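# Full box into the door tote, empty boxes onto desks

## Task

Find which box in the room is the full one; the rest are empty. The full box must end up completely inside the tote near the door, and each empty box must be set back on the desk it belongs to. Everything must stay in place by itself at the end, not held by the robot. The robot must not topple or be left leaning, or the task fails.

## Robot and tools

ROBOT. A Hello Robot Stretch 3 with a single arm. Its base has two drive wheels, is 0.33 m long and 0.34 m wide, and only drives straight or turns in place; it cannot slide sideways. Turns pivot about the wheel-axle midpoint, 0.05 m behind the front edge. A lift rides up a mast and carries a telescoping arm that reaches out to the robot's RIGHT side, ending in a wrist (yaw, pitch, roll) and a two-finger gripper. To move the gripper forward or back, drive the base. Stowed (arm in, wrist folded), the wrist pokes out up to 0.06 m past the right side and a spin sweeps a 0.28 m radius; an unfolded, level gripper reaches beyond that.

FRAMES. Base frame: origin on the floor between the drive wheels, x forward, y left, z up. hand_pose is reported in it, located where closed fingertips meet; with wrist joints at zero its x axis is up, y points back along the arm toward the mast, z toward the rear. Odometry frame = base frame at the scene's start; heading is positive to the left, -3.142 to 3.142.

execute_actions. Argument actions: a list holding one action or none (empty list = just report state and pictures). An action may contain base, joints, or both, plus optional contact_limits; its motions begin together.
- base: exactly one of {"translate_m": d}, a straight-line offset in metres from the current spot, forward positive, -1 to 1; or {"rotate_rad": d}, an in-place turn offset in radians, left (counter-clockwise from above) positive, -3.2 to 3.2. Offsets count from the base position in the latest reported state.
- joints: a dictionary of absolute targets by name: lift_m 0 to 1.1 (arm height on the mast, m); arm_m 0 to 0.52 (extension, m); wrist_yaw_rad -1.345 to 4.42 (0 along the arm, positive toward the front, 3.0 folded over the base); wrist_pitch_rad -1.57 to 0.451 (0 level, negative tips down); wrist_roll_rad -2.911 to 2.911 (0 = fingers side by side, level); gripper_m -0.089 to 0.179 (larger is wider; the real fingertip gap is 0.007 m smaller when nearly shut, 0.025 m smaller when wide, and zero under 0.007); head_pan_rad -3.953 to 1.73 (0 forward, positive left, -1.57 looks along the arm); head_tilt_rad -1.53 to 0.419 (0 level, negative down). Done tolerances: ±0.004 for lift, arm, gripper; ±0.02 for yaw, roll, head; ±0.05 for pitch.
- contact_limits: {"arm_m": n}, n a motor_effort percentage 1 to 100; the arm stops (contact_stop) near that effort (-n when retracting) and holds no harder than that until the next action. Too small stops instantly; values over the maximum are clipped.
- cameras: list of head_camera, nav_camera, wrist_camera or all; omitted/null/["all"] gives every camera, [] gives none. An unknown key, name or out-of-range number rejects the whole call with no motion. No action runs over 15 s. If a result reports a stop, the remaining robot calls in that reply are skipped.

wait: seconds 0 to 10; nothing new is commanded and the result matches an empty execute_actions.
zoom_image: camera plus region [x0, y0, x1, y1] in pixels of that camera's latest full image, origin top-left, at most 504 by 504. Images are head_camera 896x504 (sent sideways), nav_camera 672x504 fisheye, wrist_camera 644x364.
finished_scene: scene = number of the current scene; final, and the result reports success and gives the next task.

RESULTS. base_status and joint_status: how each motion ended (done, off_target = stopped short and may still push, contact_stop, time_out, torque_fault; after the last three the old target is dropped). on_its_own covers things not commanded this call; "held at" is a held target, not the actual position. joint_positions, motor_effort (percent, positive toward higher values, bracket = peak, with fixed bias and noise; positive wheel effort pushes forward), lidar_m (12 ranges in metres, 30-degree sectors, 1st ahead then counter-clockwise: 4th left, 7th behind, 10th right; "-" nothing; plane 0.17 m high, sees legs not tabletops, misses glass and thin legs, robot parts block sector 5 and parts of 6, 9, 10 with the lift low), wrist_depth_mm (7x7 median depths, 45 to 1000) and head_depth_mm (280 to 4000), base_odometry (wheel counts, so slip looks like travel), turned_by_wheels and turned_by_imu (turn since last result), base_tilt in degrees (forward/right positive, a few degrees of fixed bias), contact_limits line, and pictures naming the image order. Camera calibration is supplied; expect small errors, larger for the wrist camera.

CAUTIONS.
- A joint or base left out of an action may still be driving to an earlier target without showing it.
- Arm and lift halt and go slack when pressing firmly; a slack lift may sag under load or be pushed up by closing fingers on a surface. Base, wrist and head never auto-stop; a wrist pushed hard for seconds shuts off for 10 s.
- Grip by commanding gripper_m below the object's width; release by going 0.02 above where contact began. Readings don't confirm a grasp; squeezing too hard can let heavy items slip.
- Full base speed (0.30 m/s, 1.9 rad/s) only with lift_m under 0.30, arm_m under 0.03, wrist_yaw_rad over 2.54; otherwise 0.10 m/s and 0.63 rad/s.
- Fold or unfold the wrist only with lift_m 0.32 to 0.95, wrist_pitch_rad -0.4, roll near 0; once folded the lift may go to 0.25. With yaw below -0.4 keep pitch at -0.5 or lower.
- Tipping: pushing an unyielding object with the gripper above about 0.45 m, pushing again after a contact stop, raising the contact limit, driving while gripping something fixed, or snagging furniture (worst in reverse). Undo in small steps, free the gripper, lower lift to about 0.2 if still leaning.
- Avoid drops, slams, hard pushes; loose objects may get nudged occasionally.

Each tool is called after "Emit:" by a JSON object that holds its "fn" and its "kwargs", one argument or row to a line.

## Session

Emit:
{"fn": "execute_actions", "kwargs": {
  "actions": []
}}

Scene clock: 0.00 s.
base_odometry: x=+0.000 y=+0.000 heading=+0.000 (m, m, rad; odometry frame)
turned_by_wheels: +0.000 (rad since the last result)
turned_by_imu: +0.000 (rad since the last result)
base_tilt: forward=+0.9 right=+0.3 (deg)
lidar_m: 1.06 1.21 2.01 2.13 0.78 0.66 0.66 0.75 1.18 0.92 1.26 1.06
head_depth_mm: 981 981 977 974 970 965 966 / 1010 1001 999 1000 995 992 987 / 1035 1031 1031 1023 1021 1018 1016 / 1062 1045 1047 1049 1046 1044 1040 / 1093 1064 1060 1072 1074 1072 1069 / 1120 1095 1095 1104 1102 1102 1092 / 1156 1125 1117 1134 1141 1136 1128
base_status: not commanded
joint_positions: lift_m=+0.592 arm_m=+0.000 wrist_yaw_rad=+3.006 wrist_pitch_rad=-0.535 wrist_roll_rad=+0.009 gripper_m=+0.037 head_pan_rad=+0.019 head_tilt_rad=-0.015
joint_status: not commanded
motor_effort: left_wheel=-1 right_wheel=+1 lift_m=+22 arm_m=-1 wrist_yaw_rad=+0 wrist_pitch_rad=+5 wrist_roll_rad=+0 gripper_m=+0 head_pan_rad=+1 head_tilt_rad=+1 (%)
hand_pose: x=+0.0069 y=+0.0615 z=+0.5794 quat_wxyz=(+0.234, +0.696, +0.140, +0.665) (m; base frame)
wrist_depth_mm: 710 - - - - - - / 719 913 - - - - - / 737 987 - - - - - / 737 - - - - - - / 736 984 - - - 985 979 / 725 843 845 871 - 819 836 / 730 756 - 760 732 722 736
pictures: head_camera (sideways: a quarter turn clockwise sets it upright), nav_camera (sideways: a quarter turn counterclockwise sets it upright), wrist_camera
camera_calibration (this result's frames):
head_camera: T_world_to_cam=[[-0.0121498, -0.0455505, -0.998888, 1.31767], [-0.0375687, 0.998277, -0.0450657, 0.0657251], [0.99922, 0.0369794, -0.0138402, -0.0234044], [0, 0, 0, 1]] pos_world=[0.0418648, -0.00472604, 1.31884]
nav_camera: T_world_to_cam=[[0.0348763, 0.0535167, 0.997958, -1.26112], [0.0353556, -0.998006, 0.0522838, -0.0148431], [0.998766, 0.03346, -0.0366988, -0.0058187], [0, 0, 0, 1]] pos_world=[0.0503195, 0.0528724, 1.25911]
wrist_camera: T_world_to_cam=[[0.987619, -0.154994, -0.0241851, 0.0198888], [-0.116279, -0.619833, -0.776071, 0.5276], [0.105295, 0.769275, -0.630181, 0.48075], [0, 0, 0, 1]] pos_world=[-0.00891443, -0.0397229, 0.712896]
Images, in order (width x height): head_camera 896x504, nav_camera 672x504, wrist_camera 644x364.

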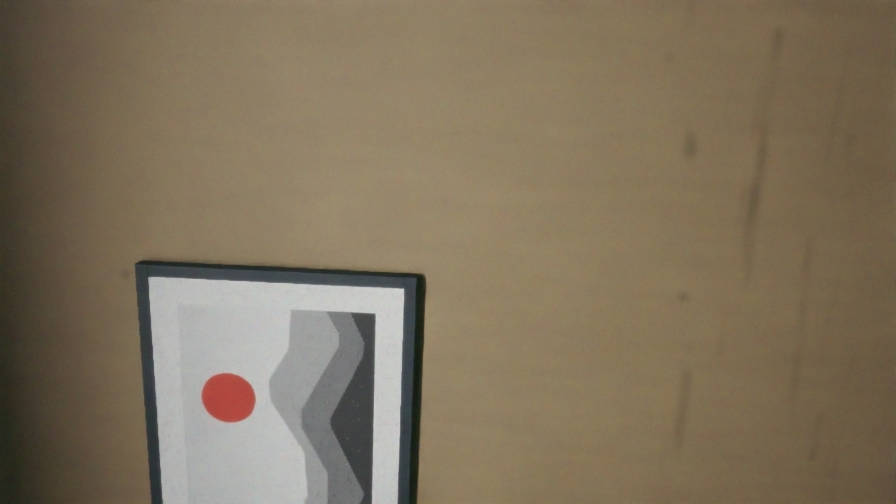

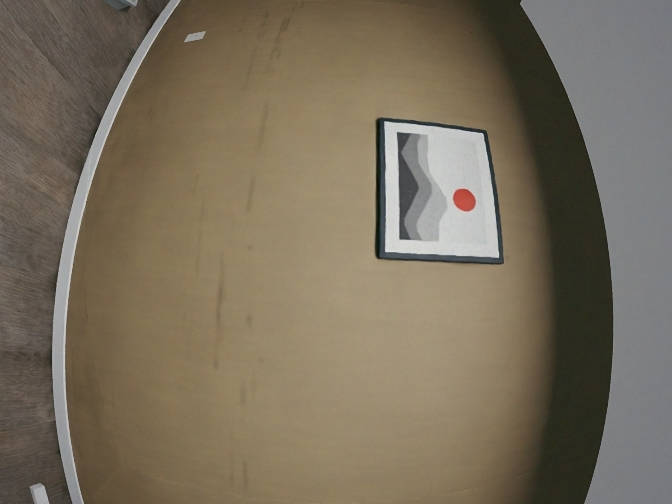

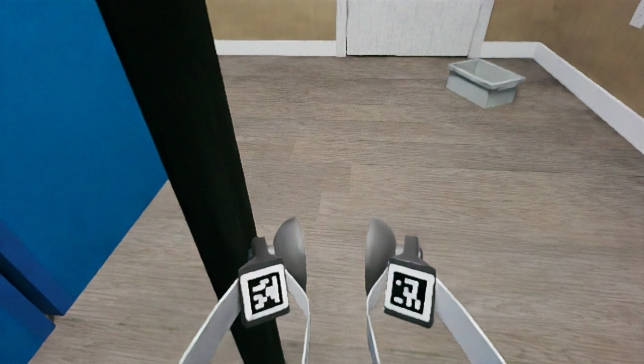

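Mirrored layout; desk is on the right.

Emit:
{"fn": "execute_actions", "kwargs": {
  "actions": [
    {"joints":{"head_pan_rad":-1.6,"head_tilt_rad":-0.5,"wrist_pitch_rad":-0.4}}
  ],
  "cameras": ["head_camera","nav_camera"]
}}

Scene clock: 1.57 s.
base_odometry: x=+0.000 y=+0.000 heading=+0.000 (m, m, rad; odometry frame)
turned_by_wheels: +0.000 (rad since the last result)
turned_by_imu: +0.000 (rad since the last result)
base_tilt: forward=+0.9 right=+0.3 (deg)
lidar_m: 1.06 1.21 2.02 2.13 0.78 0.66 0.66 0.75 1.18 0.92 1.26 1.07
head_depth_mm: 1294 1393 1507 1293 977 1639 1350 / 1315 1422 1546 1291 1011 1634 1351 / 1347 1446 1582 1275 1046 1621 1338 / 1384 1487 1608 1269 1043 1579 1334 / 1403 1515 1636 1253 1153 1561 1323 / 1439 1548 1673 1188 1522 1596 1316 / 1464 1596 1694 1239 1592 1595 1315
base_status: not commanded
joint_positions: lift_m=+0.592 arm_m=+0.000 wrist_yaw_rad=+3.006 wrist_pitch_rad=-0.424 wrist_roll_rad=+0.009 gripper_m=+0.037 head_pan_rad=-1.593 head_tilt_rad=-0.494
joint_status: all done
motor_effort: left_wheel=+0(0) right_wheel=+0(0) lift_m=+22(22) arm_m=+0(0) wrist_yaw_rad=+0(0) wrist_pitch_rad=+9(9) wrist_roll_rad=+0(0) gripper_m=+0(0) head_pan_rad=-3(39) head_tilt_rad=-4(33) (%)
hand_pose: x=+0.0089 y=+0.0769 z=+0.6035 quat_wxyz=(+0.196, +0.702, +0.101, +0.677) (m; base frame)
wrist_depth_mm: 710 - - - - - - / 714 882 - - - - - / 735 923 - - - - - / 727 990 - - - - - / 714 - - - - - - / 722 951 - 937 - 913 905 / 734 796 - 797 785 817 788
pictures: head_camera (sideways: a quarter turn clockwise sets it upright), nav_camera (sideways: a quarter turn counterclockwise sets it upright)
camera_calibration (this result's frames):
head_camera: T_world_to_cam=[[-0.0349485, 0.472406, -0.880688, 1.16332], [0.999389, 0.0156546, -0.0312617, 0.0414041], [-0.000981412, -0.881242, -0.472664, 0.579881], [0, 0, 0, 1]] pos_world=[-0.000153273, -0.0391943, 1.29991]
nav_camera: T_world_to_cam=[[0.042052, -0.49244, 0.86933, -1.09312], [-0.999106, -0.0170254, 0.0386854, 0.00919952], [-0.00424957, -0.87018, -0.492716, 0.593815], [0, 0, 0, 1]] pos_world=[0.0576824, -0.0214106, 1.2425]
Images, in order (width x height): head_camera 896x504, nav_camera 672x504.

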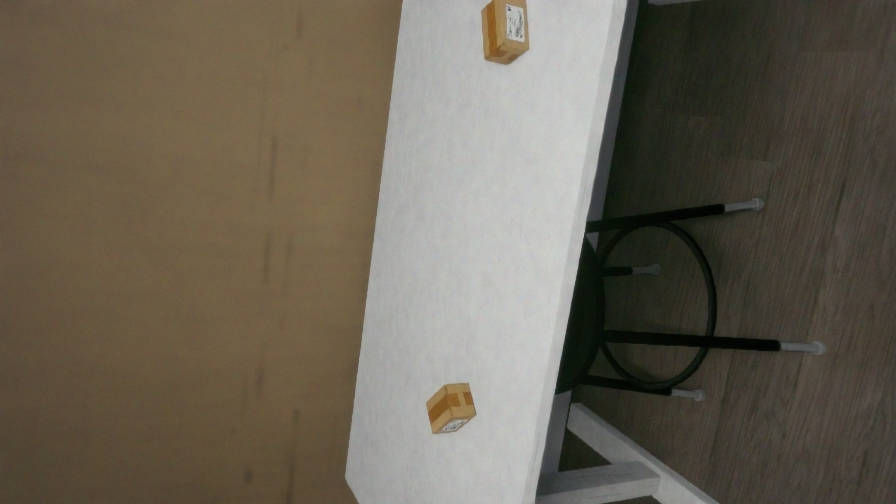

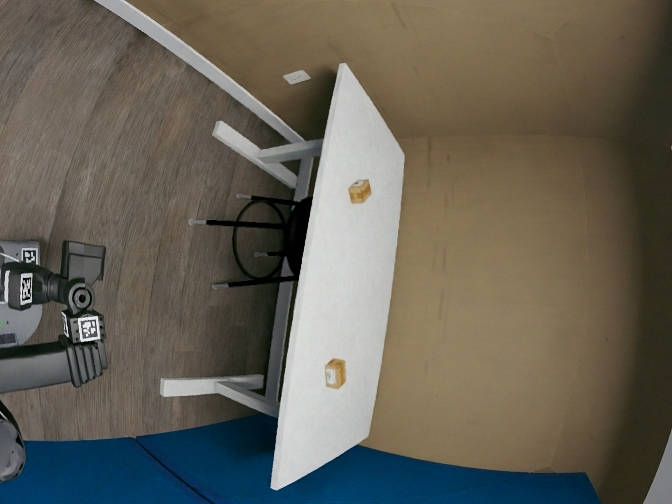

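Emit:
{"fn": "execute_actions", "kwargs": {
  "actions": [
    {"base":{"rotate_rad":-1.32},"joints":{"lift_m":0.8,"wrist_yaw_rad":0.5}}
  ],
  "cameras": []
}}

Emit:
{"fn": "execute_actions", "kwargs": {
  "actions": [
    {"base":{"translate_m":0.4},"joints":{"lift_m":0.92,"wrist_yaw_rad":0,"wrist_pitch_rad":-1.0,"gripper_m":0.15,"head_pan_rad":-1.45,"head_tilt_rad":-0.7,"arm_m":0.1}}
  ],
  "cameras": []
}}

Emit:
{"fn": "execute_actions", "kwargs": {
  "actions": [
    {"base":{"rotate_rad":0.63},"joints":{"arm_m":0.36}}
  ]
}}

Scene clock: 5.60 s.
base_odometry: x=+0.000 y=+0.000 heading=-1.320 (m, m, rad; odometry frame)
turned_by_wheels: -1.320 (rad since the last result)
turned_by_imu: -1.304 (rad since the last result)
base_tilt: forward=+0.8 right=+0.4 (deg)
lidar_m: 0.92 1.12 1.06 1.09 1.44 2.13 1.00 0.70 0.66 0.68 0.90 1.06
head_depth_mm: 532 569 611 659 716 784 866 / 555 594 641 694 759 836 929 / 580 623 674 735 806 892 1003 / 607 657 712 778 858 963 1084 / 637 690 753 830 916 1036 1154 / 670 728 798 885 991 1125 1268 / 707 773 860 953 1069 1237 1318
base_status: done
joint_positions: lift_m=+0.800 arm_m=+0.000 wrist_yaw_rad=+0.501 wrist_pitch_rad=-0.422 wrist_roll_rad=+0.009 gripper_m=+0.037 head_pan_rad=-1.593 head_tilt_rad=-0.494
joint_status: all done
motor_effort: left_wheel=+2(5) right_wheel=-2(5) lift_m=+25(26) arm_m=-1(1) wrist_yaw_rad=-1(2) wrist_pitch_rad=+9(8) wrist_roll_rad=+0(0) gripper_m=+0(0) head_pan_rad=-2(3) head_tilt_rad=-4(4) (%)
hand_pose: x=+0.0861 y=-0.3411 z=+0.8115 quat_wxyz=(+0.704, +0.315, -0.636, +0.026) (m; base frame)
wrist_depth_mm: - - - 818 572 450 369 / 876 859 849 842 611 468 382 / 569 659 - 972 649 491 394 / - - - - 705 522 411 / - - - - 698 549 426 / - - - - - 586 450 / - - - - 938 599 470
pictures: none
No camera images: the call's "cameras" was empty. Leave "cameras" out to get every camera's image.

Scene clock: 10.57 s.
base_odometry: x=+0.099 y=-0.387 heading=-1.320 (m, m, rad; odometry frame)
turned_by_wheels: +0.000 (rad since the last result)
turned_by_imu: +0.001 (rad since the last result)
base_tilt: forward=+0.9 right=+0.4 (deg)
lidar_m: 0.53 0.93 0.88 0.91 1.19 2.49 1.27 0.88 0.84 0.86 0.95 0.70
head_depth_mm: 731 794 865 - - 1312 1207 / 759 835 936 1018 - 1339 1202 / 802 891 997 1104 - 1337 1199 / 856 956 1080 1018 1430 1371 1195 / 923 1033 1158 914 1572 1355 1188 / 991 1118 1210 907 799 1379 1192 / 1073 1225 1188 904 727 1345 1186
base_status: done
joint_positions: lift_m=+0.920 arm_m=+0.100 wrist_yaw_rad=+0.002 wrist_pitch_rad=-1.004 wrist_roll_rad=+0.009 gripper_m=+0.150 head_pan_rad=-1.457 head_tilt_rad=-0.691
joint_status: all done
motor_effort: left_wheel=+2(6) right_wheel=-2(2) lift_m=+25(24) arm_m=+2(1) wrist_yaw_rad=-1(2) wrist_pitch_rad=+2(8) wrist_roll_rad=+0(0) gripper_m=+0(83) head_pan_rad=+3(18) head_tilt_rad=-5(24) (%)
hand_pose: x=-0.0214 y=-0.3617 z=+0.8294 quat_wxyz=(+0.617, +0.339, -0.622, -0.342) (m; base frame)
wrist_depth_mm: 405 403 805 756 640 554 487 / 366 374 - 937 734 639 560 / 341 - - - 918 737 648 / 328 - - - - 898 755 / - - - - - - 895 / - - 991 983 966 954 985 / 952 923 939 911 940 909 913
pictures: none
No camera images: the call's "cameras" was empty. Leave "cameras" out to get every camera's image.

Scene clock: 13.70 s.
base_odometry: x=+0.099 y=-0.387 heading=-0.690 (m, m, rad; odometry frame)
turned_by_wheels: +0.630 (rad since the last result)
turned_by_imu: +0.622 (rad since the last result)
base_tilt: forward=+0.9 right=+0.4 (deg)
lidar_m: 0.90 0.88 0.93 1.33 2.52 1.14 0.86 0.84 0.89 0.96 0.53 0.81
head_depth_mm: 1187 1261 - 926 814 1405 1209 / 1193 1300 - 894 788 1364 1200 / 1144 1282 1243 860 762 1396 1204 / 1108 1240 1211 896 736 1392 1193 / 1071 1193 1201 911 734 1323 1190 / 1039 1155 1190 909 731 1288 1183 / 1009 1117 1185 900 726 1292 1163
base_status: done
joint_positions: lift_m=+0.920 arm_m=+0.360 wrist_yaw_rad=+0.000 wrist_pitch_rad=-1.005 wrist_roll_rad=+0.009 gripper_m=+0.150 head_pan_rad=-1.457 head_tilt_rad=-0.692
joint_status: all done
motor_effort: left_wheel=-3(6) right_wheel=+2(5) lift_m=+25(25) arm_m=+2(2) wrist_yaw_rad=-1(1) wrist_pitch_rad=+2(2) wrist_roll_rad=+0(0) gripper_m=+0(0) head_pan_rad=+4(4) head_tilt_rad=-5(5) (%)
hand_pose: x=-0.0216 y=-0.6217 z=+0.8293 quat_wxyz=(+0.617, +0.339, -0.622, -0.342) (m; base frame)
wrist_depth_mm: 399 403 395 396 390 385 381 / 366 369 362 360 357 354 347 / 339 338 338 273 330 326 324 / 317 312 310 286 309 307 298 / 293 294 290 287 288 289 283 / 278 - 272 268 269 270 268 / 263 257 255 256 252 251 256
pictures: head_camera (sideways: a quarter turn clockwise sets it upright), nav_camera (sideways: a quarter turn counterclockwise sets it upright), wrist_camera
camera_calibration (this result's frames):
head_camera: T_world_to_cam=[[-0.117283, 0.626275, -0.770729, 1.02046], [0.987436, 0.156301, -0.0232542, 0.0310451], [0.105902, -0.763773, -0.636738, 0.792692], [0, 0, 0, 1]] pos_world=[0.00508045, -0.0385047, 1.29196]
nav_camera: T_world_to_cam=[[0.126738, -0.642557, 0.755684, -0.945467], [-0.986807, -0.159045, 0.0302646, 0.0200964], [0.100741, -0.74955, -0.654237, 0.803309], [0, 0, 0, 1]] pos_world=[0.0587316, -0.00219954, 1.23942]
wrist_camera: T_world_to_cam=[[-0.999506, 0.0289404, -0.0122892, 0.00975346], [0.0314364, 0.912779, -0.407242, 0.944853], [-0.000568414, -0.407427, -0.913238, 0.66773], [0, 0, 0, 1]] pos_world=[-0.0195746, -0.590674, 0.9947]
Images, in order (width x height): head_camera 896x504, nav_camera 672x504, wrist_camera 644x364.

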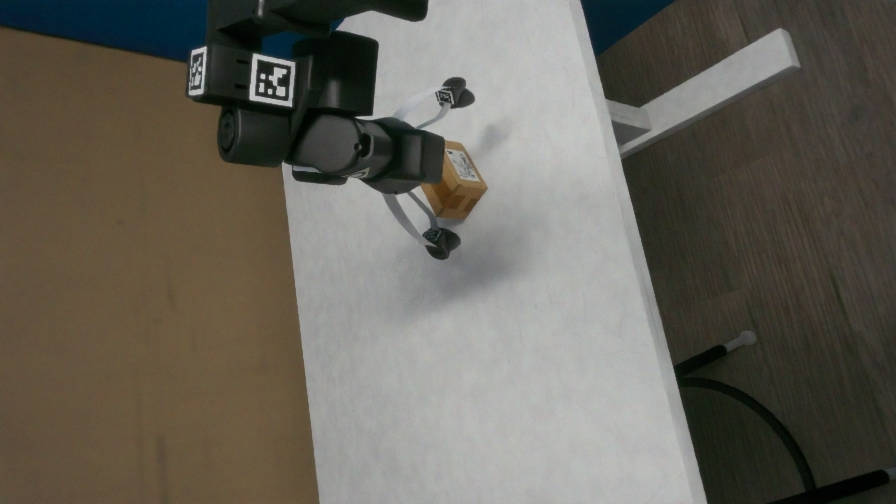

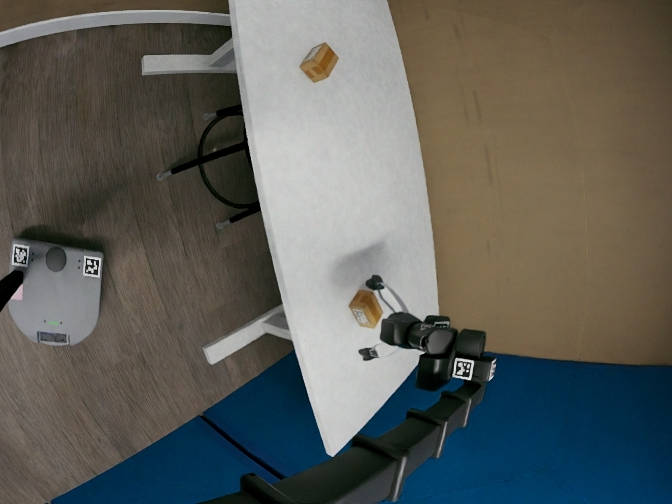

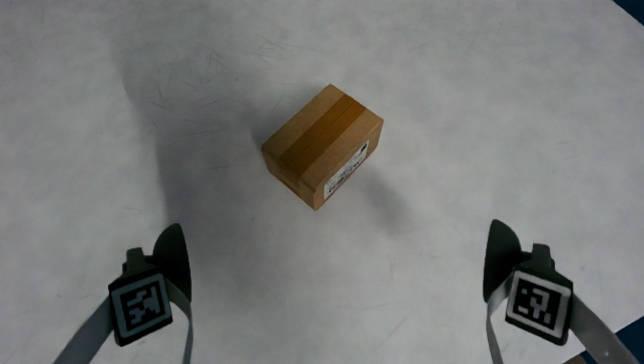

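Emit:
{"fn": "execute_actions", "kwargs": {
  "actions": [
    {"base":{"rotate_rad":0.127},"joints":{"arm_m":0.508,"wrist_yaw_rad":-0.87,"lift_m":0.89,"gripper_m":0.13}}
  ],
  "cameras": ["wrist_camera"]
}}

Emit:
{"fn": "execute_actions", "kwargs": {
  "actions": [
    {"joints":{"lift_m":0.828}}
  ],
  "cameras": ["wrist_camera"]
}}

Scene clock: 16.57 s.
base_odometry: x=+0.099 y=-0.387 heading=-0.563 (m, m, rad; odometry frame)
turned_by_wheels: +0.127 (rad since the last result)
turned_by_imu: +0.125 (rad since the last result)
base_tilt: forward=+0.9 right=+0.4 (deg)
lidar_m: 0.89 0.88 0.98 1.57 2.49 1.03 0.85 0.84 0.94 0.70 0.53 0.82
head_depth_mm: 1136 1245 1175 897 754 1365 1207 / 1110 1205 - 841 742 1396 1202 / 1092 1215 1182 922 740 1396 1198 / 1067 1190 1201 917 736 1360 1196 / 1046 1169 1197 911 732 1295 1190 / 1025 1141 1199 905 729 1317 1169 / 1009 1121 1187 903 730 918 1167
base_status: done
joint_positions: lift_m=+0.890 arm_m=+0.508 wrist_yaw_rad=-0.868 wrist_pitch_rad=-1.005 wrist_roll_rad=+0.009 gripper_m=+0.130 head_pan_rad=-1.457 head_tilt_rad=-0.692
joint_status: all done
motor_effort: left_wheel=-3(8) right_wheel=+2(6) lift_m=+19(22) arm_m=+2(2) wrist_yaw_rad=-1(0) wrist_pitch_rad=+2(2) wrist_roll_rad=+0(0) gripper_m=+0(74) head_pan_rad=+3(3) head_tilt_rad=-5(5) (%)
hand_pose: x=-0.1108 y=-0.7280 z=+0.7996 quat_wxyz=(+0.416, +0.046, -0.707, -0.570) (m; base frame)
wrist_depth_mm: 357 354 353 351 346 346 339 / 327 330 323 320 319 318 313 / 305 301 300 298 296 292 287 / 284 279 278 275 273 273 271 / 263 262 260 205 258 258 251 / 245 247 241 192 239 - 238 / 230 226 228 181 227 222 223
pictures: wrist_camera
camera_calibration (this result's frames):
wrist_camera: T_world_to_cam=[[-0.623485, 0.781739, -0.0122683, 0.51294], [0.717355, 0.565753, -0.406601, 0.855423], [-0.310915, -0.26231, -0.913523, 0.668708], [0, 0, 0, 1]] pos_world=[-0.0859212, -0.709535, 0.964989]
Images, in order (width x height): wrist_camera 644x364.

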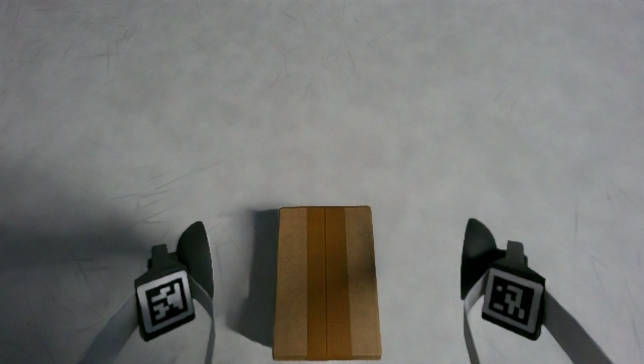

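Scene clock: 17.97 s.
base_odometry: x=+0.099 y=-0.387 heading=-0.563 (m, m, rad; odometry frame)
turned_by_wheels: +0.000 (rad since the last result)
turned_by_imu: +0.000 (rad since the last result)
base_tilt: forward=+0.9 right=+0.3 (deg)
lidar_m: 0.89 0.88 0.98 1.56 2.50 1.02 0.84 0.84 0.94 0.70 0.53 0.82
head_depth_mm: 1129 1274 1336 - 755 1350 1198 / 1114 1239 - 844 742 1399 1201 / 1088 1222 1275 886 740 1388 1201 / 1068 1199 1208 915 735 1355 1196 / 1051 1170 1203 912 731 1299 1194 / 1031 1144 1191 907 733 1321 1165 / 1009 1123 1186 903 727 919 1159
base_status: not commanded
joint_positions: lift_m=+0.828 arm_m=+0.508 wrist_yaw_rad=-0.868 wrist_pitch_rad=-1.005 wrist_roll_rad=+0.009 gripper_m=+0.130 head_pan_rad=-1.457 head_tilt_rad=-0.692
joint_status: all done
motor_effort: left_wheel=-3(3) right_wheel=+2(2) lift_m=+19(19) arm_m=+3(2) wrist_yaw_rad=-1(1) wrist_pitch_rad=+2(2) wrist_roll_rad=+0(0) gripper_m=+0(0) head_pan_rad=+3(4) head_tilt_rad=-5(5) (%)
hand_pose: x=-0.1108 y=-0.7280 z=+0.7376 quat_wxyz=(+0.416, +0.046, -0.707, -0.570) (m; base frame)
wrist_depth_mm: 270 266 264 261 260 257 257 / 247 244 242 242 239 236 236 / 227 225 225 224 222 218 219 / 211 210 208 152 205 204 203 / 197 195 194 141 189 193 190 / 184 185 177 133 178 - 178 / 173 170 169 125 165 167 168
pictures: wrist_camera
camera_calibration (this result's frames):
wrist_camera: T_world_to_cam=[[-0.623484, 0.78174, -0.0122683, 0.51218], [0.717356, 0.565753, -0.406601, 0.830214], [-0.310915, -0.26231, -0.913524, 0.612069], [0, 0, 0, 1]] pos_world=[-0.0859212, -0.709536, 0.902989]
Images, in order (width x height): wrist_camera 644x364.

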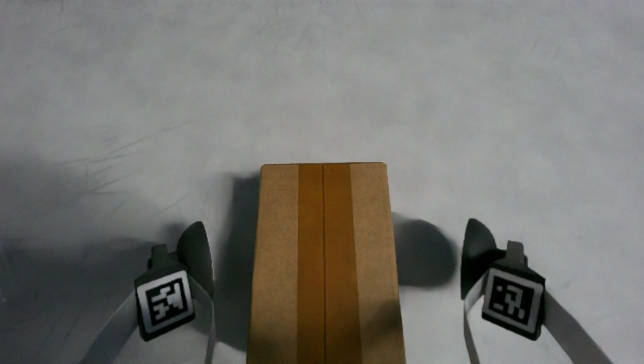

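Emit:
{"fn": "execute_actions", "kwargs": {
  "actions": [
    {"joints":{"gripper_m":0.01,"wrist_yaw_rad":-0.82,"lift_m":0.833}}
  ],
  "cameras": ["wrist_camera"]
}}

Scene clock: 19.90 s.
base_odometry: x=+0.099 y=-0.387 heading=-0.563 (m, m, rad; odometry frame)
turned_by_wheels: +0.000 (rad since the last result)
turned_by_imu: +0.000 (rad since the last result)
base_tilt: forward=+0.9 right=+0.4 (deg)
lidar_m: 0.89 0.88 0.98 1.57 2.49 1.02 0.85 0.84 0.94 0.70 0.53 0.82
head_depth_mm: 1137 1277 - - 746 1356 1196 / 1109 1246 - 843 743 1400 1202 / 1091 1217 1277 887 740 1385 1195 / 1067 1196 1204 913 738 1364 1195 / 1046 1172 1198 912 734 1301 1191 / 1025 1142 1192 906 731 1320 1161 / 1006 1121 1185 900 728 917 1163
base_status: not commanded
joint_positions: lift_m=+0.833 arm_m=+0.508 wrist_yaw_rad=-0.822 wrist_pitch_rad=-1.016 wrist_roll_rad=+0.009 gripper_m=+0.011 head_pan_rad=-1.457 head_tilt_rad=-0.692
joint_status: all done
motor_effort: left_wheel=-2(3) right_wheel=+3(3) lift_m=+25(30) arm_m=+2(3) wrist_yaw_rad=+1(3) wrist_pitch_rad=+6(6) wrist_roll_rad=+0(0) gripper_m=-18(92) head_pan_rad=+4(3) head_tilt_rad=-5(5) (%)
hand_pose: x=-0.1053 y=-0.7303 z=+0.7410 quat_wxyz=(+0.426, +0.066, -0.705, -0.563) (m; base frame)
wrist_depth_mm: 270 267 264 262 262 260 253 / 248 246 245 243 240 240 235 / 230 230 226 225 224 221 219 / 214 211 212 155 205 206 205 / 199 198 197 145 147 193 193 / 187 187 186 136 135 182 181 / 177 176 173 128 168 171 170
pictures: wrist_camera
camera_calibration (this result's frames):
wrist_camera: T_world_to_cam=[[-0.658708, 0.752304, -0.0119412, 0.491961], [0.693821, 0.601208, -0.396437, 0.844868], [-0.291062, -0.269421, -0.917984, 0.616437], [0, 0, 0, 1]] pos_world=[-0.0827065, -0.711964, 0.906691]
Images, in order (width x height): wrist_camera 644x364.

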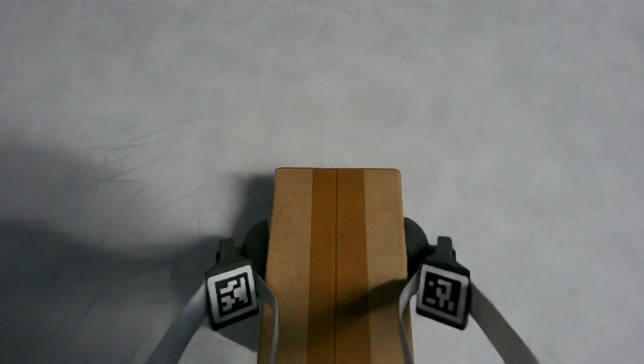

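Looks heavy. Lift and look for the tote.

Emit:
{"fn": "execute_actions", "kwargs": {
  "actions": [
    {"joints":{"lift_m":0.865,"head_pan_rad":1.55,"head_tilt_rad":-0.6}}
  ],
  "cameras": ["wrist_camera","head_camera"]
}}

Scene clock: 22.10 s.
base_odometry: x=+0.099 y=-0.387 heading=-0.563 (m, m, rad; odometry frame)
turned_by_wheels: +0.000 (rad since the last result)
turned_by_imu: +0.000 (rad since the last result)
base_tilt: forward=+0.9 right=+0.4 (deg)
lidar_m: 0.89 0.88 0.98 1.56 2.50 1.03 0.85 0.84 0.94 0.70 0.53 0.82
head_depth_mm: 1225 1280 1346 1406 1490 1455 1260 / 1429 1513 1595 1690 1707 1487 1252 / 1718 1838 1965 2074 1815 1480 1251 / 2169 2349 2549 2318 1807 1483 1246 / 2196 2425 2682 2221 1779 1466 1244 / 2127 2325 2587 2244 1796 1456 1237 / 2060 2250 2483 2287 1777 1559 -
base_status: not commanded
joint_positions: lift_m=+0.865 arm_m=+0.508 wrist_yaw_rad=-0.822 wrist_pitch_rad=-1.019 wrist_roll_rad=+0.009 gripper_m=+0.011 head_pan_rad=+1.543 head_tilt_rad=-0.606
joint_status: all done
motor_effort: left_wheel=-2(3) right_wheel=+3(2) lift_m=+27(30) arm_m=+3(3) wrist_yaw_rad=+2(1) wrist_pitch_rad=+7(7) wrist_roll_rad=+0(1) gripper_m=-17(17) head_pan_rad=+4(37) head_tilt_rad=+2(13) (%)
hand_pose: x=-0.1049 y=-0.7298 z=+0.7726 quat_wxyz=(+0.425, +0.067, -0.705, -0.564) (m; base frame)
wrist_depth_mm: 311 309 310 306 303 303 300 / 289 286 283 282 280 277 276 / 269 265 266 261 258 257 256 / 249 248 246 154 237 239 238 / 232 232 230 144 147 226 224 / 219 217 216 135 136 212 212 / 205 205 202 128 197 200 200
pictures: head_camera (sideways: a quarter turn clockwise sets it upright), wrist_camera
camera_calibration (this result's frames):
head_camera: T_world_to_cam=[[0.0293917, -0.568548, -0.822125, 1.08656], [-0.999557, -0.0128647, -0.0268383, 0.0478347], [0.00468243, 0.82255, -0.568674, 0.704764], [0, 0, 0, 1]] pos_world=[0.0125775, 0.0386761, 1.29536]
wrist_camera: T_world_to_cam=[[-0.658709, 0.752305, -0.0118598, 0.492261], [0.694589, 0.601964, -0.393935, 0.855517], [-0.28922, -0.267726, -0.919062, 0.647955], [0, 0, 0, 1]] pos_world=[-0.0825748, -0.711846, 0.938367]
Images, in order (width x height): head_camera 896x504, wrist_camera 644x364.

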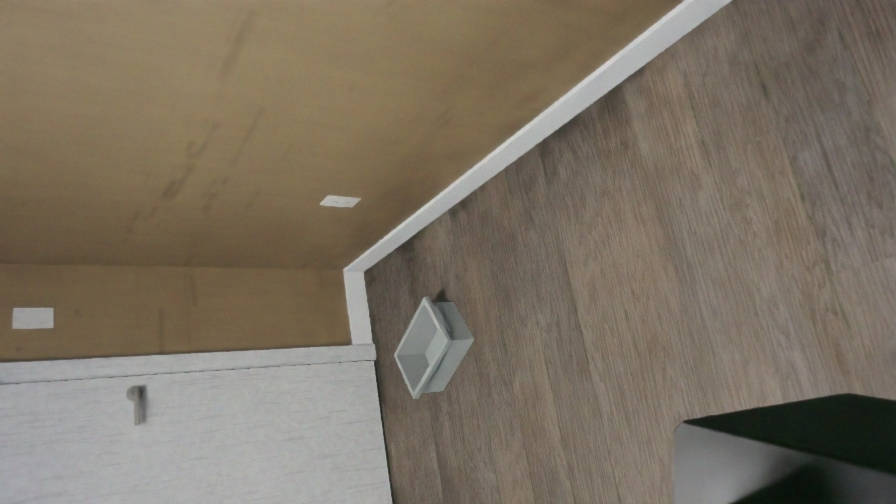

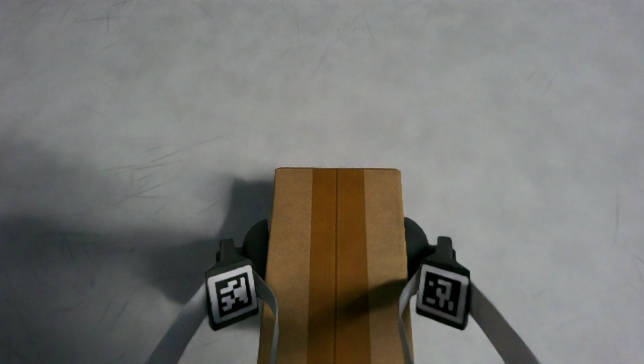

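Emit:
{"fn": "execute_actions", "kwargs": {
  "actions": [
    {"joints":{"arm_m":0.2,"wrist_yaw_rad":0.3,"head_pan_rad":0,"head_tilt_rad":-0.9}}
  ],
  "cameras": []
}}

Emit:
{"fn": "execute_actions", "kwargs": {
  "actions": [
    {"base":{"rotate_rad":1.72},"joints":{"arm_m":0,"wrist_yaw_rad":1.6,"wrist_pitch_rad":-0.45}}
  ],
  "cameras": []
}}

Emit:
{"fn": "execute_actions", "kwargs": {
  "actions": [
    {"base":{"translate_m":0.5},"joints":{"lift_m":0.29,"wrist_yaw_rad":2.65}}
  ],
  "cameras": ["wrist_camera","head_camera"]
}}

Scene clock: 26.33 s.
base_odometry: x=+0.099 y=-0.387 heading=-0.563 (m, m, rad; odometry frame)
turned_by_wheels: +0.000 (rad since the last result)
turned_by_imu: +0.000 (rad since the last result)
base_tilt: forward=+0.8 right=+0.3 (deg)
lidar_m: 0.89 0.88 0.98 1.57 2.50 1.02 0.84 0.84 0.94 0.70 0.53 0.82
head_depth_mm: 901 1049 885 1565 1435 1268 1129 / 869 1017 1180 1540 1420 1265 1122 / 841 980 1173 1460 1440 1265 1122 / 816 947 1120 1382 1437 1263 1124 / 789 912 1073 1310 1433 1261 1121 / 767 882 1038 1242 1407 1256 1116 / 744 852 991 1190 1383 1254 1116
base_status: not commanded
joint_positions: lift_m=+0.865 arm_m=+0.200 wrist_yaw_rad=+0.300 wrist_pitch_rad=-1.020 wrist_roll_rad=+0.009 gripper_m=+0.011 head_pan_rad=+0.007 head_tilt_rad=-0.889
joint_status: all done
motor_effort: left_wheel=-3(3) right_wheel=+3(3) lift_m=+27(26) arm_m=-3(2) wrist_yaw_rad=+0(2) wrist_pitch_rad=+7(8) wrist_roll_rad=+0(0) gripper_m=-17(17) head_pan_rad=-2(39) head_tilt_rad=-6(28) (%)
hand_pose: x=+0.0119 y=-0.4539 z=+0.7725 quat_wxyz=(+0.659, +0.432, -0.561, -0.251) (m; base frame)
wrist_depth_mm: 315 313 309 307 304 304 300 / 288 289 287 284 281 276 274 / 268 267 263 262 259 258 257 / 248 249 249 153 239 240 240 / 231 233 231 144 146 228 224 / 242 912 220 135 135 897 831 / 915 882 865 127 841 867 853
pictures: none
No camera images: the call's "cameras" was empty. Leave "cameras" out to get every camera's image.

Scene clock: 30.00 s.
base_odometry: x=+0.099 y=-0.387 heading=+1.157 (m, m, rad; odometry frame)
turned_by_wheels: +1.720 (rad since the last result)
turned_by_imu: +1.699 (rad since the last result)
base_tilt: forward=+0.9 right=+0.4 (deg)
lidar_m: 2.05 1.49 0.94 0.84 0.85 0.95 0.70 0.53 0.98 0.88 0.89 1.07
head_depth_mm: 1771 1832 1885 1674 1452 388 1100 / 2206 2329 2022 1691 1447 1202 1109 / 2319 2500 2002 1672 1437 1262 1128 / 2282 2472 1990 1672 1443 1255 1123 / 2261 2426 1981 1666 1430 1257 1121 / 2201 2388 1974 1657 1427 1256 1120 / 2182 2358 1985 1656 1425 1254 1119
base_status: done
joint_positions: lift_m=+0.865 arm_m=+0.000 wrist_yaw_rad=+1.599 wrist_pitch_rad=-0.498 wrist_roll_rad=+0.009 gripper_m=+0.011 head_pan_rad=+0.007 head_tilt_rad=-0.889
joint_status: all done
motor_effort: left_wheel=-3(8) right_wheel=+3(8) lift_m=+27(27) arm_m=-3(2) wrist_yaw_rad=+1(6) wrist_pitch_rad=+18(17) wrist_roll_rad=+0(0) gripper_m=-17(17) head_pan_rad=-4(3) head_tilt_rad=-6(6) (%)
hand_pose: x=+0.1921 y=-0.1395 z=+0.8598 quat_wxyz=(+0.602, +0.614, -0.355, +0.367) (m; base frame)
wrist_depth_mm: - - - - - - 792 / - - - - - - 790 / - - - - - - 798 / - - - 154 - - 829 / - - - 144 147 - 806 / - - - 135 136 - 848 / - - - 128 957 - 887
pictures: none
No camera images: the call's "cameras" was empty. Leave "cameras" out to get every camera's image.

Scene clock: 36.53 s.
base_odometry: x=+0.301 y=+0.070 heading=+1.157 (m, m, rad; odometry frame)
turned_by_wheels: +0.000 (rad since the last result)
turned_by_imu: +0.001 (rad since the last result)
base_tilt: forward=+0.8 right=+0.3 (deg)
lidar_m: 1.85 2.01 1.04 0.93 0.94 1.14 1.00 1.25 0.88 0.79 0.80 0.97
head_depth_mm: 1590 1655 1723 1638 1446 1266 1126 / 1870 2083 1994 1680 1447 1269 1129 / 1867 2155 1944 1672 1442 1263 1121 / 1827 2103 1938 1678 1442 1256 1123 / 1788 2075 1981 1665 1437 1258 1121 / 1776 2037 1978 1659 1432 1253 1116 / 1752 2014 1972 1667 1425 1255 1118
base_status: done
joint_positions: lift_m=+0.290 arm_m=+0.000 wrist_yaw_rad=+2.649 wrist_pitch_rad=-0.498 wrist_roll_rad=+0.009 gripper_m=+0.011 head_pan_rad=+0.007 head_tilt_rad=-0.889
joint_status: all done
motor_effort: left_wheel=-3(7) right_wheel=+2(5) lift_m=+20(25) arm_m=-4(4) wrist_yaw_rad=+1(4) wrist_pitch_rad=+18(18) wrist_roll_rad=+0(0) gripper_m=-18(17) head_pan_rad=-3(4) head_tilt_rad=-6(6) (%)
hand_pose: x=+0.0798 y=+0.0428 z=+0.2852 quat_wxyz=(+0.337, +0.710, +0.001, +0.619) (m; base frame)
wrist_depth_mm: 734 862 980 - - - - / 784 916 - - - - - / 861 904 926 918 913 854 885 / 731 739 739 153 676 694 704 / - 601 603 143 148 573 573 / - 518 - 135 136 491 487 / - - - 128 413 426 428
pictures: head_camera (sideways: a quarter turn clockwise sets it upright), wrist_camera
camera_calibration (this result's frames):
head_camera: T_world_to_cam=[[-0.774272, -0.0506765, -0.630821, 0.842141], [-0.0536596, 0.998456, -0.0143481, 0.0257963], [0.630574, 0.0227402, -0.775796, 0.970347], [0, 0, 0, 1]] pos_world=[0.0415551, -0.00514561, 1.2844]
wrist_camera: T_world_to_cam=[[0.871346, -0.490037, -0.024912, -0.0383794], [-0.312, -0.51416, -0.798934, 0.313738], [0.378698, 0.70392, -0.600903, 0.274664], [0, 0, 0, 1]] pos_world=[0.0273134, -0.0508372, 0.414746]
Images, in order (width x height): head_camera 896x504, wrist_camera 644x364.

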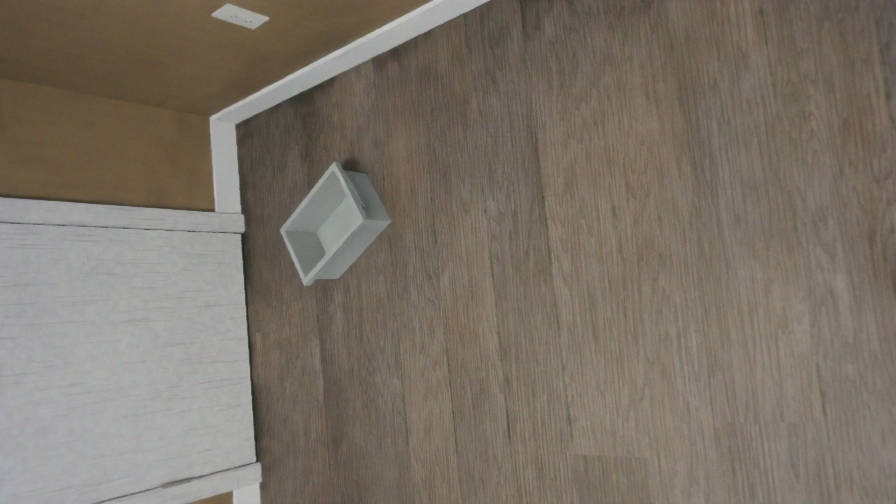

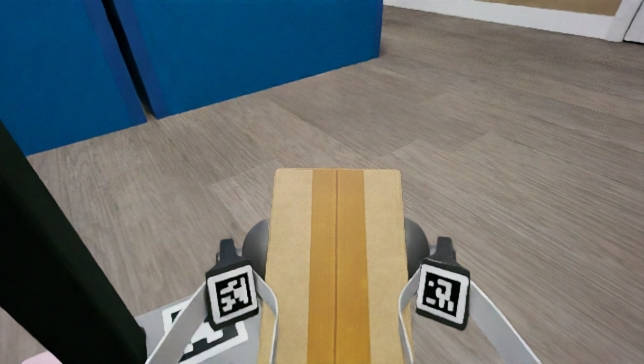

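Emit:
{"fn": "execute_actions", "kwargs": {
  "actions": [
    {"base":{"translate_m":0.87}}
  ],
  "cameras": []
}}

Emit:
{"fn": "execute_actions", "kwargs": {
  "actions": [
    {"base":{"rotate_rad":1.465},"joints":{"head_pan_rad":-1.45,"head_tilt_rad":-1.05}}
  ],
  "cameras": []
}}

Emit:
{"fn": "execute_actions", "kwargs": {
  "actions": [
    {"joints":{"arm_m":0.342,"wrist_yaw_rad":0.845,"wrist_pitch_rad":-0.75,"lift_m":0.3}}
  ],
  "cameras": []
}}

Emit:
{"fn": "execute_actions", "kwargs": {
  "actions": [
    {"joints":{"wrist_pitch_rad":-1.0,"lift_m":0.27}}
  ],
  "cameras": ["wrist_camera","head_camera"]
}}

Scene clock: 41.77 s.
base_odometry: x=+0.651 y=+0.867 heading=+1.157 (m, m, rad; odometry frame)
turned_by_wheels: +0.000 (rad since the last result)
turned_by_imu: +0.002 (rad since the last result)
base_tilt: forward=+0.9 right=+0.4 (deg)
lidar_m: 1.15 1.16 1.43 1.09 1.09 1.33 2.09 1.12 0.71 0.64 0.64 0.78
head_depth_mm: 1096 1243 1392 1448 1408 1271 1132 / 1082 1255 1505 1664 1442 1262 1126 / 1053 1223 1474 1647 1439 1244 1125 / 1037 1195 1410 1633 1395 1240 1121 / 1016 1174 1391 1601 1431 1264 1121 / 1005 1155 1362 1595 1431 1259 1117 / 990 1136 1336 1569 1427 1258 1122
base_status: done
joint_positions: lift_m=+0.290 arm_m=+0.000 wrist_yaw_rad=+2.649 wrist_pitch_rad=-0.498 wrist_roll_rad=+0.009 gripper_m=+0.011 head_pan_rad=+0.007 head_tilt_rad=-0.890
joint_status: not commanded
motor_effort: left_wheel=-3(7) right_wheel=+3(8) lift_m=+21(20) arm_m=-3(3) wrist_yaw_rad=+1(1) wrist_pitch_rad=+17(18) wrist_roll_rad=+0(0) gripper_m=-18(17) head_pan_rad=-3(4) head_tilt_rad=-5(6) (%)
hand_pose: x=+0.0797 y=+0.0428 z=+0.2852 quat_wxyz=(+0.336, +0.710, +0.001, +0.619) (m; base frame)
wrist_depth_mm: 859 - - - - - 903 / 900 - - - - - 913 / 921 943 927 900 905 874 844 / 740 730 717 154 686 717 704 / - 595 614 144 147 581 562 / - 514 - 136 136 490 484 / - - - 128 409 429 423
pictures: none
No camera images: the call's "cameras" was empty. Leave "cameras" out to get every camera's image.

Scene clock: 43.97 s.
base_odometry: x=+0.651 y=+0.867 heading=+2.621 (m, m, rad; odometry frame)
turned_by_wheels: +1.465 (rad since the last result)
turned_by_imu: +1.443 (rad since the last result)
base_tilt: forward=+0.9 right=+0.3 (deg)
lidar_m: 1.09 1.09 1.25 2.12 1.33 0.75 0.64 0.64 0.73 1.15 1.15 1.34
head_depth_mm: 1173 1368 1513 1477 1337 1213 1102 / 1152 1384 1640 1496 1335 1210 1134 / 1119 1340 1618 1495 1322 1219 - / 1107 1311 1601 1463 1319 1233 - / 1091 1298 1591 1494 1333 1209 1095 / 1077 1276 1563 1488 1332 1202 1100 / 1068 1254 1537 1484 1323 1204 1095
base_status: done
joint_positions: lift_m=+0.290 arm_m=+0.000 wrist_yaw_rad=+2.649 wrist_pitch_rad=-0.498 wrist_roll_rad=+0.009 gripper_m=+0.011 head_pan_rad=-1.443 head_tilt_rad=-1.037
joint_status: all done
motor_effort: left_wheel=-3(8) right_wheel=+3(9) lift_m=+20(20) arm_m=-4(3) wrist_yaw_rad=+0(1) wrist_pitch_rad=+18(18) wrist_roll_rad=+0(0) gripper_m=-17(17) head_pan_rad=-3(38) head_tilt_rad=-7(21) (%)
hand_pose: x=+0.0797 y=+0.0428 z=+0.2852 quat_wxyz=(+0.336, +0.710, +0.001, +0.619) (m; base frame)
wrist_depth_mm: - - - - - - 828 / - - - - - - 902 / 935 922 936 906 895 907 836 / 737 741 720 155 689 699 699 / - 586 621 144 147 572 571 / - 510 - 135 136 490 489 / - - - 128 405 428 424
pictures: none
No camera images: the call's "cameras" was empty. Leave "cameras" out to get every camera's image.

Scene clock: 47.70 s.
base_odometry: x=+0.651 y=+0.867 heading=+2.621 (m, m, rad; odometry frame)
turned_by_wheels: +0.000 (rad since the last result)
turned_by_imu: +0.000 (rad since the last result)
base_tilt: forward=+0.8 right=+0.3 (deg)
lidar_m: 1.09 1.09 1.25 2.12 1.33 0.75 0.64 0.64 0.73 1.15 1.15 1.34
head_depth_mm: 1174 1372 1515 1473 1340 1212 1108 / 1151 1394 1631 1527 1345 1208 1126 / 1114 1336 1615 1518 1310 1207 - / 1107 1318 1601 1511 1319 1202 - / 1091 1299 1603 1485 1331 1200 1100 / 1080 1281 1572 1490 1334 1200 1098 / 1060 1258 1546 1490 1329 1200 1097
base_status: not commanded
joint_positions: lift_m=+0.300 arm_m=+0.342 wrist_yaw_rad=+0.845 wrist_pitch_rad=-0.780 wrist_roll_rad=+0.009 gripper_m=+0.011 head_pan_rad=-1.443 head_tilt_rad=-1.037
joint_status: all done
motor_effort: left_wheel=-2(3) right_wheel=+3(3) lift_m=+27(27) arm_m=+2(4) wrist_yaw_rad=+0(4) wrist_pitch_rad=+12(18) wrist_roll_rad=+0(0) gripper_m=-17(17) head_pan_rad=-4(4) head_tilt_rad=-7(7) (%)
hand_pose: x=+0.1020 y=-0.5963 z=+0.2410 quat_wxyz=(+0.705, +0.514, -0.489, +0.020) (m; base frame)
wrist_depth_mm: 789 796 803 770 659 553 491 / 708 675 674 656 654 624 544 / 604 592 590 572 577 574 563 / 515 519 512 154 489 495 498 / 468 455 461 144 146 322 443 / 416 417 411 135 136 320 400 / 377 382 366 128 356 316 360
pictures: none
No camera images: the call's "cameras" was empty. Leave "cameras" out to get every camera's image.

Scene clock: 48.77 s.
base_odometry: x=+0.651 y=+0.867 heading=+2.621 (m, m, rad; odometry frame)
turned_by_wheels: +0.000 (rad since the last result)
turned_by_imu: +0.000 (rad since the last result)
base_tilt: forward=+0.9 right=+0.4 (deg)
lidar_m: 1.09 1.09 1.25 2.12 1.33 0.75 0.64 0.64 0.73 0.51 1.15 1.34
head_depth_mm: 1166 1373 1515 1466 1339 1208 1106 / 1155 1384 1636 1503 1340 1209 1133 / 1118 1334 1617 1525 1296 1209 - / 1107 1320 1609 1514 1298 1206 - / 1097 1300 1592 1489 1328 1206 1096 / 1079 1283 1574 1489 1327 1206 1101 / 1063 1260 1542 1487 1329 1198 1102
base_status: not commanded
joint_positions: lift_m=+0.270 arm_m=+0.342 wrist_yaw_rad=+0.845 wrist_pitch_rad=-1.019 wrist_roll_rad=+0.009 gripper_m=+0.011 head_pan_rad=-1.443 head_tilt_rad=-1.037
joint_status: all done
motor_effort: left_wheel=-3(3) right_wheel=+3(3) lift_m=+20(26) arm_m=+2(3) wrist_yaw_rad=+0(0) wrist_pitch_rad=+7(11) wrist_roll_rad=+0(0) gripper_m=-17(18) head_pan_rad=-3(3) head_tilt_rad=-7(7) (%)
hand_pose: x=+0.0636 y=-0.5623 z=+0.1779 quat_wxyz=(+0.703, +0.567, -0.424, -0.064) (m; base frame)
wrist_depth_mm: 495 487 485 484 480 474 472 / 451 454 445 443 439 432 426 / 424 421 414 405 313 299 397 / 395 392 386 152 366 344 361 / 371 363 360 144 146 336 256 / 345 340 340 135 136 307 239 / 326 323 316 128 306 305 223
pictures: head_camera (sideways: a quarter turn clockwise sets it upright), wrist_camera
camera_calibration (this result's frames):
head_camera: T_world_to_cam=[[-0.154467, 0.846366, -0.509711, 0.680579], [0.984492, 0.17528, -0.00729836, 0.0102834], [0.0831652, -0.502933, -0.860315, 1.08356], [0, 0, 0, 1]] pos_world=[0.00488823, -0.0328612, 1.27918]
wrist_camera: T_world_to_cam=[[-0.685415, -0.728056, -0.0118624, -0.360546], [-0.665964, 0.633381, -0.394107, 0.507599], [0.294445, -0.262227, -0.918988, 0.16099], [0, 0, 0, 1]] pos_world=[0.0435161, -0.541785, 0.34372]
Images, in order (width x height): head_camera 896x504, wrist_camera 644x364.

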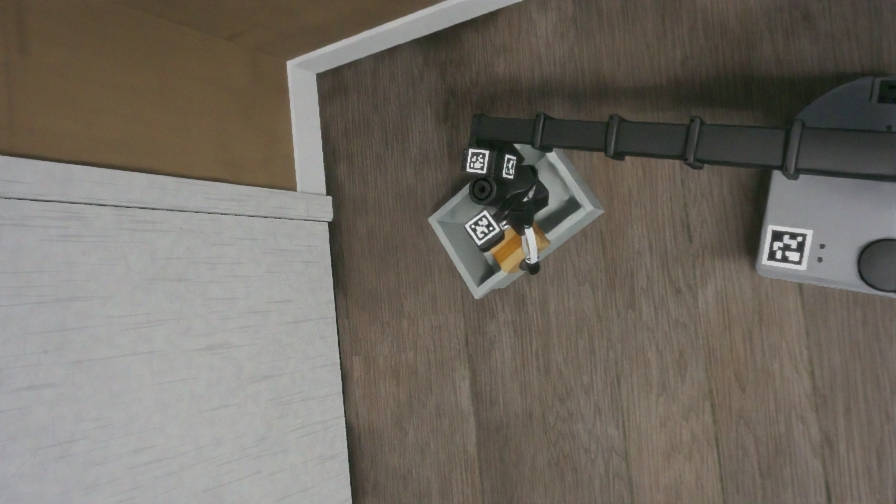

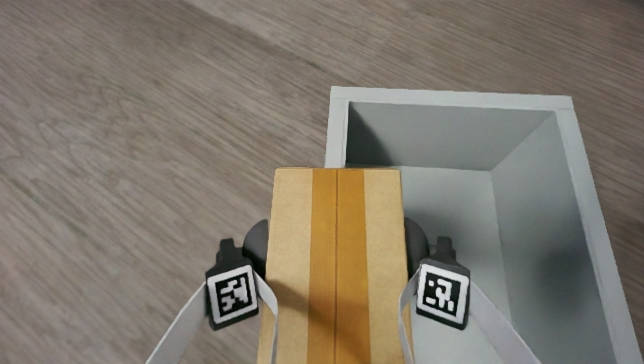

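Emit:
{"fn": "execute_actions", "kwargs": {
  "actions": [
    {"base":{"translate_m":-0.042},"joints":{"arm_m":0.42,"wrist_yaw_rad":0.77}}
  ],
  "cameras": ["wrist_camera","head_camera"]
}}

Scene clock: 51.00 s.
base_odometry: x=+0.687 y=+0.846 heading=+2.621 (m, m, rad; odometry frame)
turned_by_wheels: +0.000 (rad since the last result)
turned_by_imu: +0.000 (rad since the last result)
base_tilt: forward=+0.9 right=+0.4 (deg)
lidar_m: 1.13 1.13 1.29 1.84 1.25 0.70 0.60 0.60 0.68 0.59 1.16 1.36
head_depth_mm: 1182 1338 1423 1445 1343 1213 1105 / 1170 1399 1635 1520 1339 1203 1133 / 1140 1372 1625 1544 1323 1209 - / 1120 1338 1598 1442 1311 1202 - / 1107 1306 1594 1499 1335 1205 1099 / 1088 1300 1584 1484 1332 1214 1096 / 1074 1273 1553 1488 1324 1200 1101
base_status: done
joint_positions: lift_m=+0.270 arm_m=+0.420 wrist_yaw_rad=+0.771 wrist_pitch_rad=-1.020 wrist_roll_rad=+0.009 gripper_m=+0.011 head_pan_rad=-1.443 head_tilt_rad=-1.037
joint_status: all done
motor_effort: left_wheel=-3(6) right_wheel=+4(3) lift_m=+21(20) arm_m=+3(2) wrist_yaw_rad=-1(2) wrist_pitch_rad=+7(7) wrist_roll_rad=+0(0) gripper_m=-18(17) head_pan_rad=-3(3) head_tilt_rad=-7(7) (%)
hand_pose: x=+0.0576 y=-0.6462 z=+0.1778 quat_wxyz=(+0.700, +0.551, -0.445, -0.090) (m; base frame)
wrist_depth_mm: 491 486 482 477 477 474 459 / 456 445 443 444 436 431 428 / 417 413 287 288 291 400 402 / 395 389 327 154 249 382 373 / 365 361 250 143 146 350 352 / 343 343 223 135 137 335 329 / 326 321 253 128 219 308 309
pictures: head_camera (sideways: a quarter turn clockwise sets it upright), wrist_camera
camera_calibration (this result's frames):
head_camera: T_world_to_cam=[[-0.154301, 0.846396, -0.509711, 0.680578], [0.984526, 0.175087, -0.00729836, 0.0102832], [0.0830666, -0.50295, -0.860315, 1.08356], [0, 0, 0, 1]] pos_world=[0.00488178, -0.0328609, 1.27918]
wrist_camera: T_world_to_cam=[[-0.737497, -0.675247, -0.0118407, -0.388635], [-0.617392, 0.681207, -0.393426, 0.584757], [0.273726, -0.28284, -0.91928, 0.128579], [0, 0, 0, 1]] pos_world=[0.0392121, -0.624398, 0.343657]
Images, in order (width x height): head_camera 896x504, wrist_camera 644x364.

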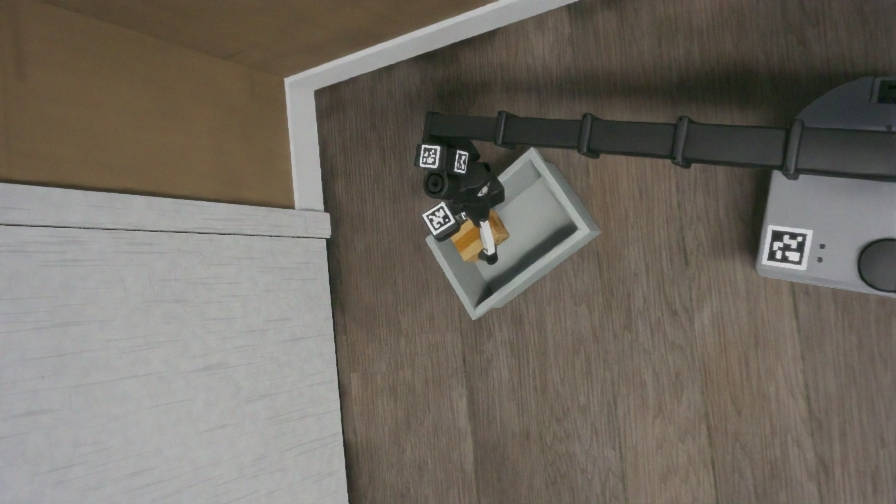

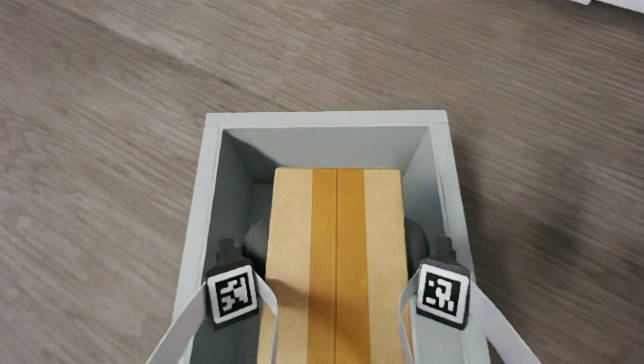

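Emit:
{"fn": "execute_actions", "kwargs": {
  "actions": [
    {"joints":{"arm_m":0.41,"lift_m":0.122}}
  ],
  "cameras": ["wrist_camera"]
}}

Scene clock: 53.33 s.
base_odometry: x=+0.687 y=+0.846 heading=+2.621 (m, m, rad; odometry frame)
turned_by_wheels: +0.000 (rad since the last result)
turned_by_imu: +0.000 (rad since the last result)
base_tilt: forward=+0.8 right=+0.4 (deg)
lidar_m: 1.13 1.13 1.29 1.84 1.25 0.70 0.60 0.60 0.68 1.16 1.16 1.36
head_depth_mm: 1190 1341 1413 1448 1337 1210 1105 / 1172 1397 1631 1497 1332 1209 1133 / 1147 1368 1636 1515 1297 1208 - / 1118 1329 1609 1457 1314 1204 - / 1107 1313 1602 1491 1327 1206 1101 / 1088 1294 1579 1483 1334 1200 1095 / 1081 1269 1558 1481 1325 1203 1094
base_status: not commanded
joint_positions: lift_m=+0.122 arm_m=+0.410 wrist_yaw_rad=+0.771 wrist_pitch_rad=-1.020 wrist_roll_rad=+0.009 gripper_m=+0.011 head_pan_rad=-1.443 head_tilt_rad=-1.037
joint_status: all done
motor_effort: left_wheel=-3(2) right_wheel=+3(3) lift_m=+21(19) arm_m=-3(4) wrist_yaw_rad=+0(1) wrist_pitch_rad=+7(7) wrist_roll_rad=+0(0) gripper_m=-17(17) head_pan_rad=-3(3) head_tilt_rad=-6(7) (%)
hand_pose: x=+0.0576 y=-0.6369 z=+0.0298 quat_wxyz=(+0.700, +0.552, -0.445, -0.091) (m; base frame)
wrist_depth_mm: 116 140 186 184 185 163 110 / 106 139 216 224 224 163 107 / 104 139 229 231 229 162 107 / 104 139 214 153 211 163 107 / 104 139 203 144 146 164 108 / 103 139 191 136 136 153 108 / 104 130 179 128 173 154 109
pictures: wrist_camera
camera_calibration (this result's frames):
wrist_camera: T_world_to_cam=[[-0.737501, -0.675243, -0.0118275, -0.384158], [-0.617515, 0.681334, -0.393012, 0.5202], [0.273437, -0.282543, -0.919457, -0.00466963], [0, 0, 0, 1]] pos_world=[0.0391916, -0.615149, 0.195608]
Images, in order (width x height): wrist_camera 644x364.

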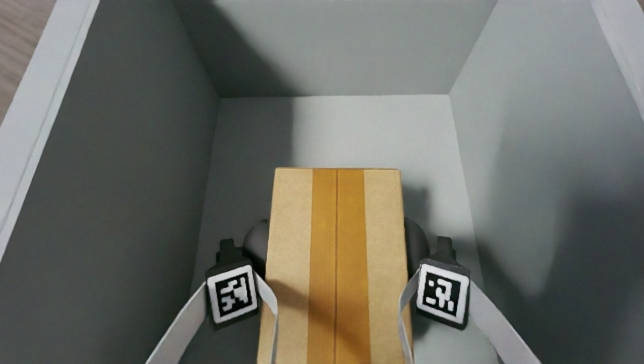

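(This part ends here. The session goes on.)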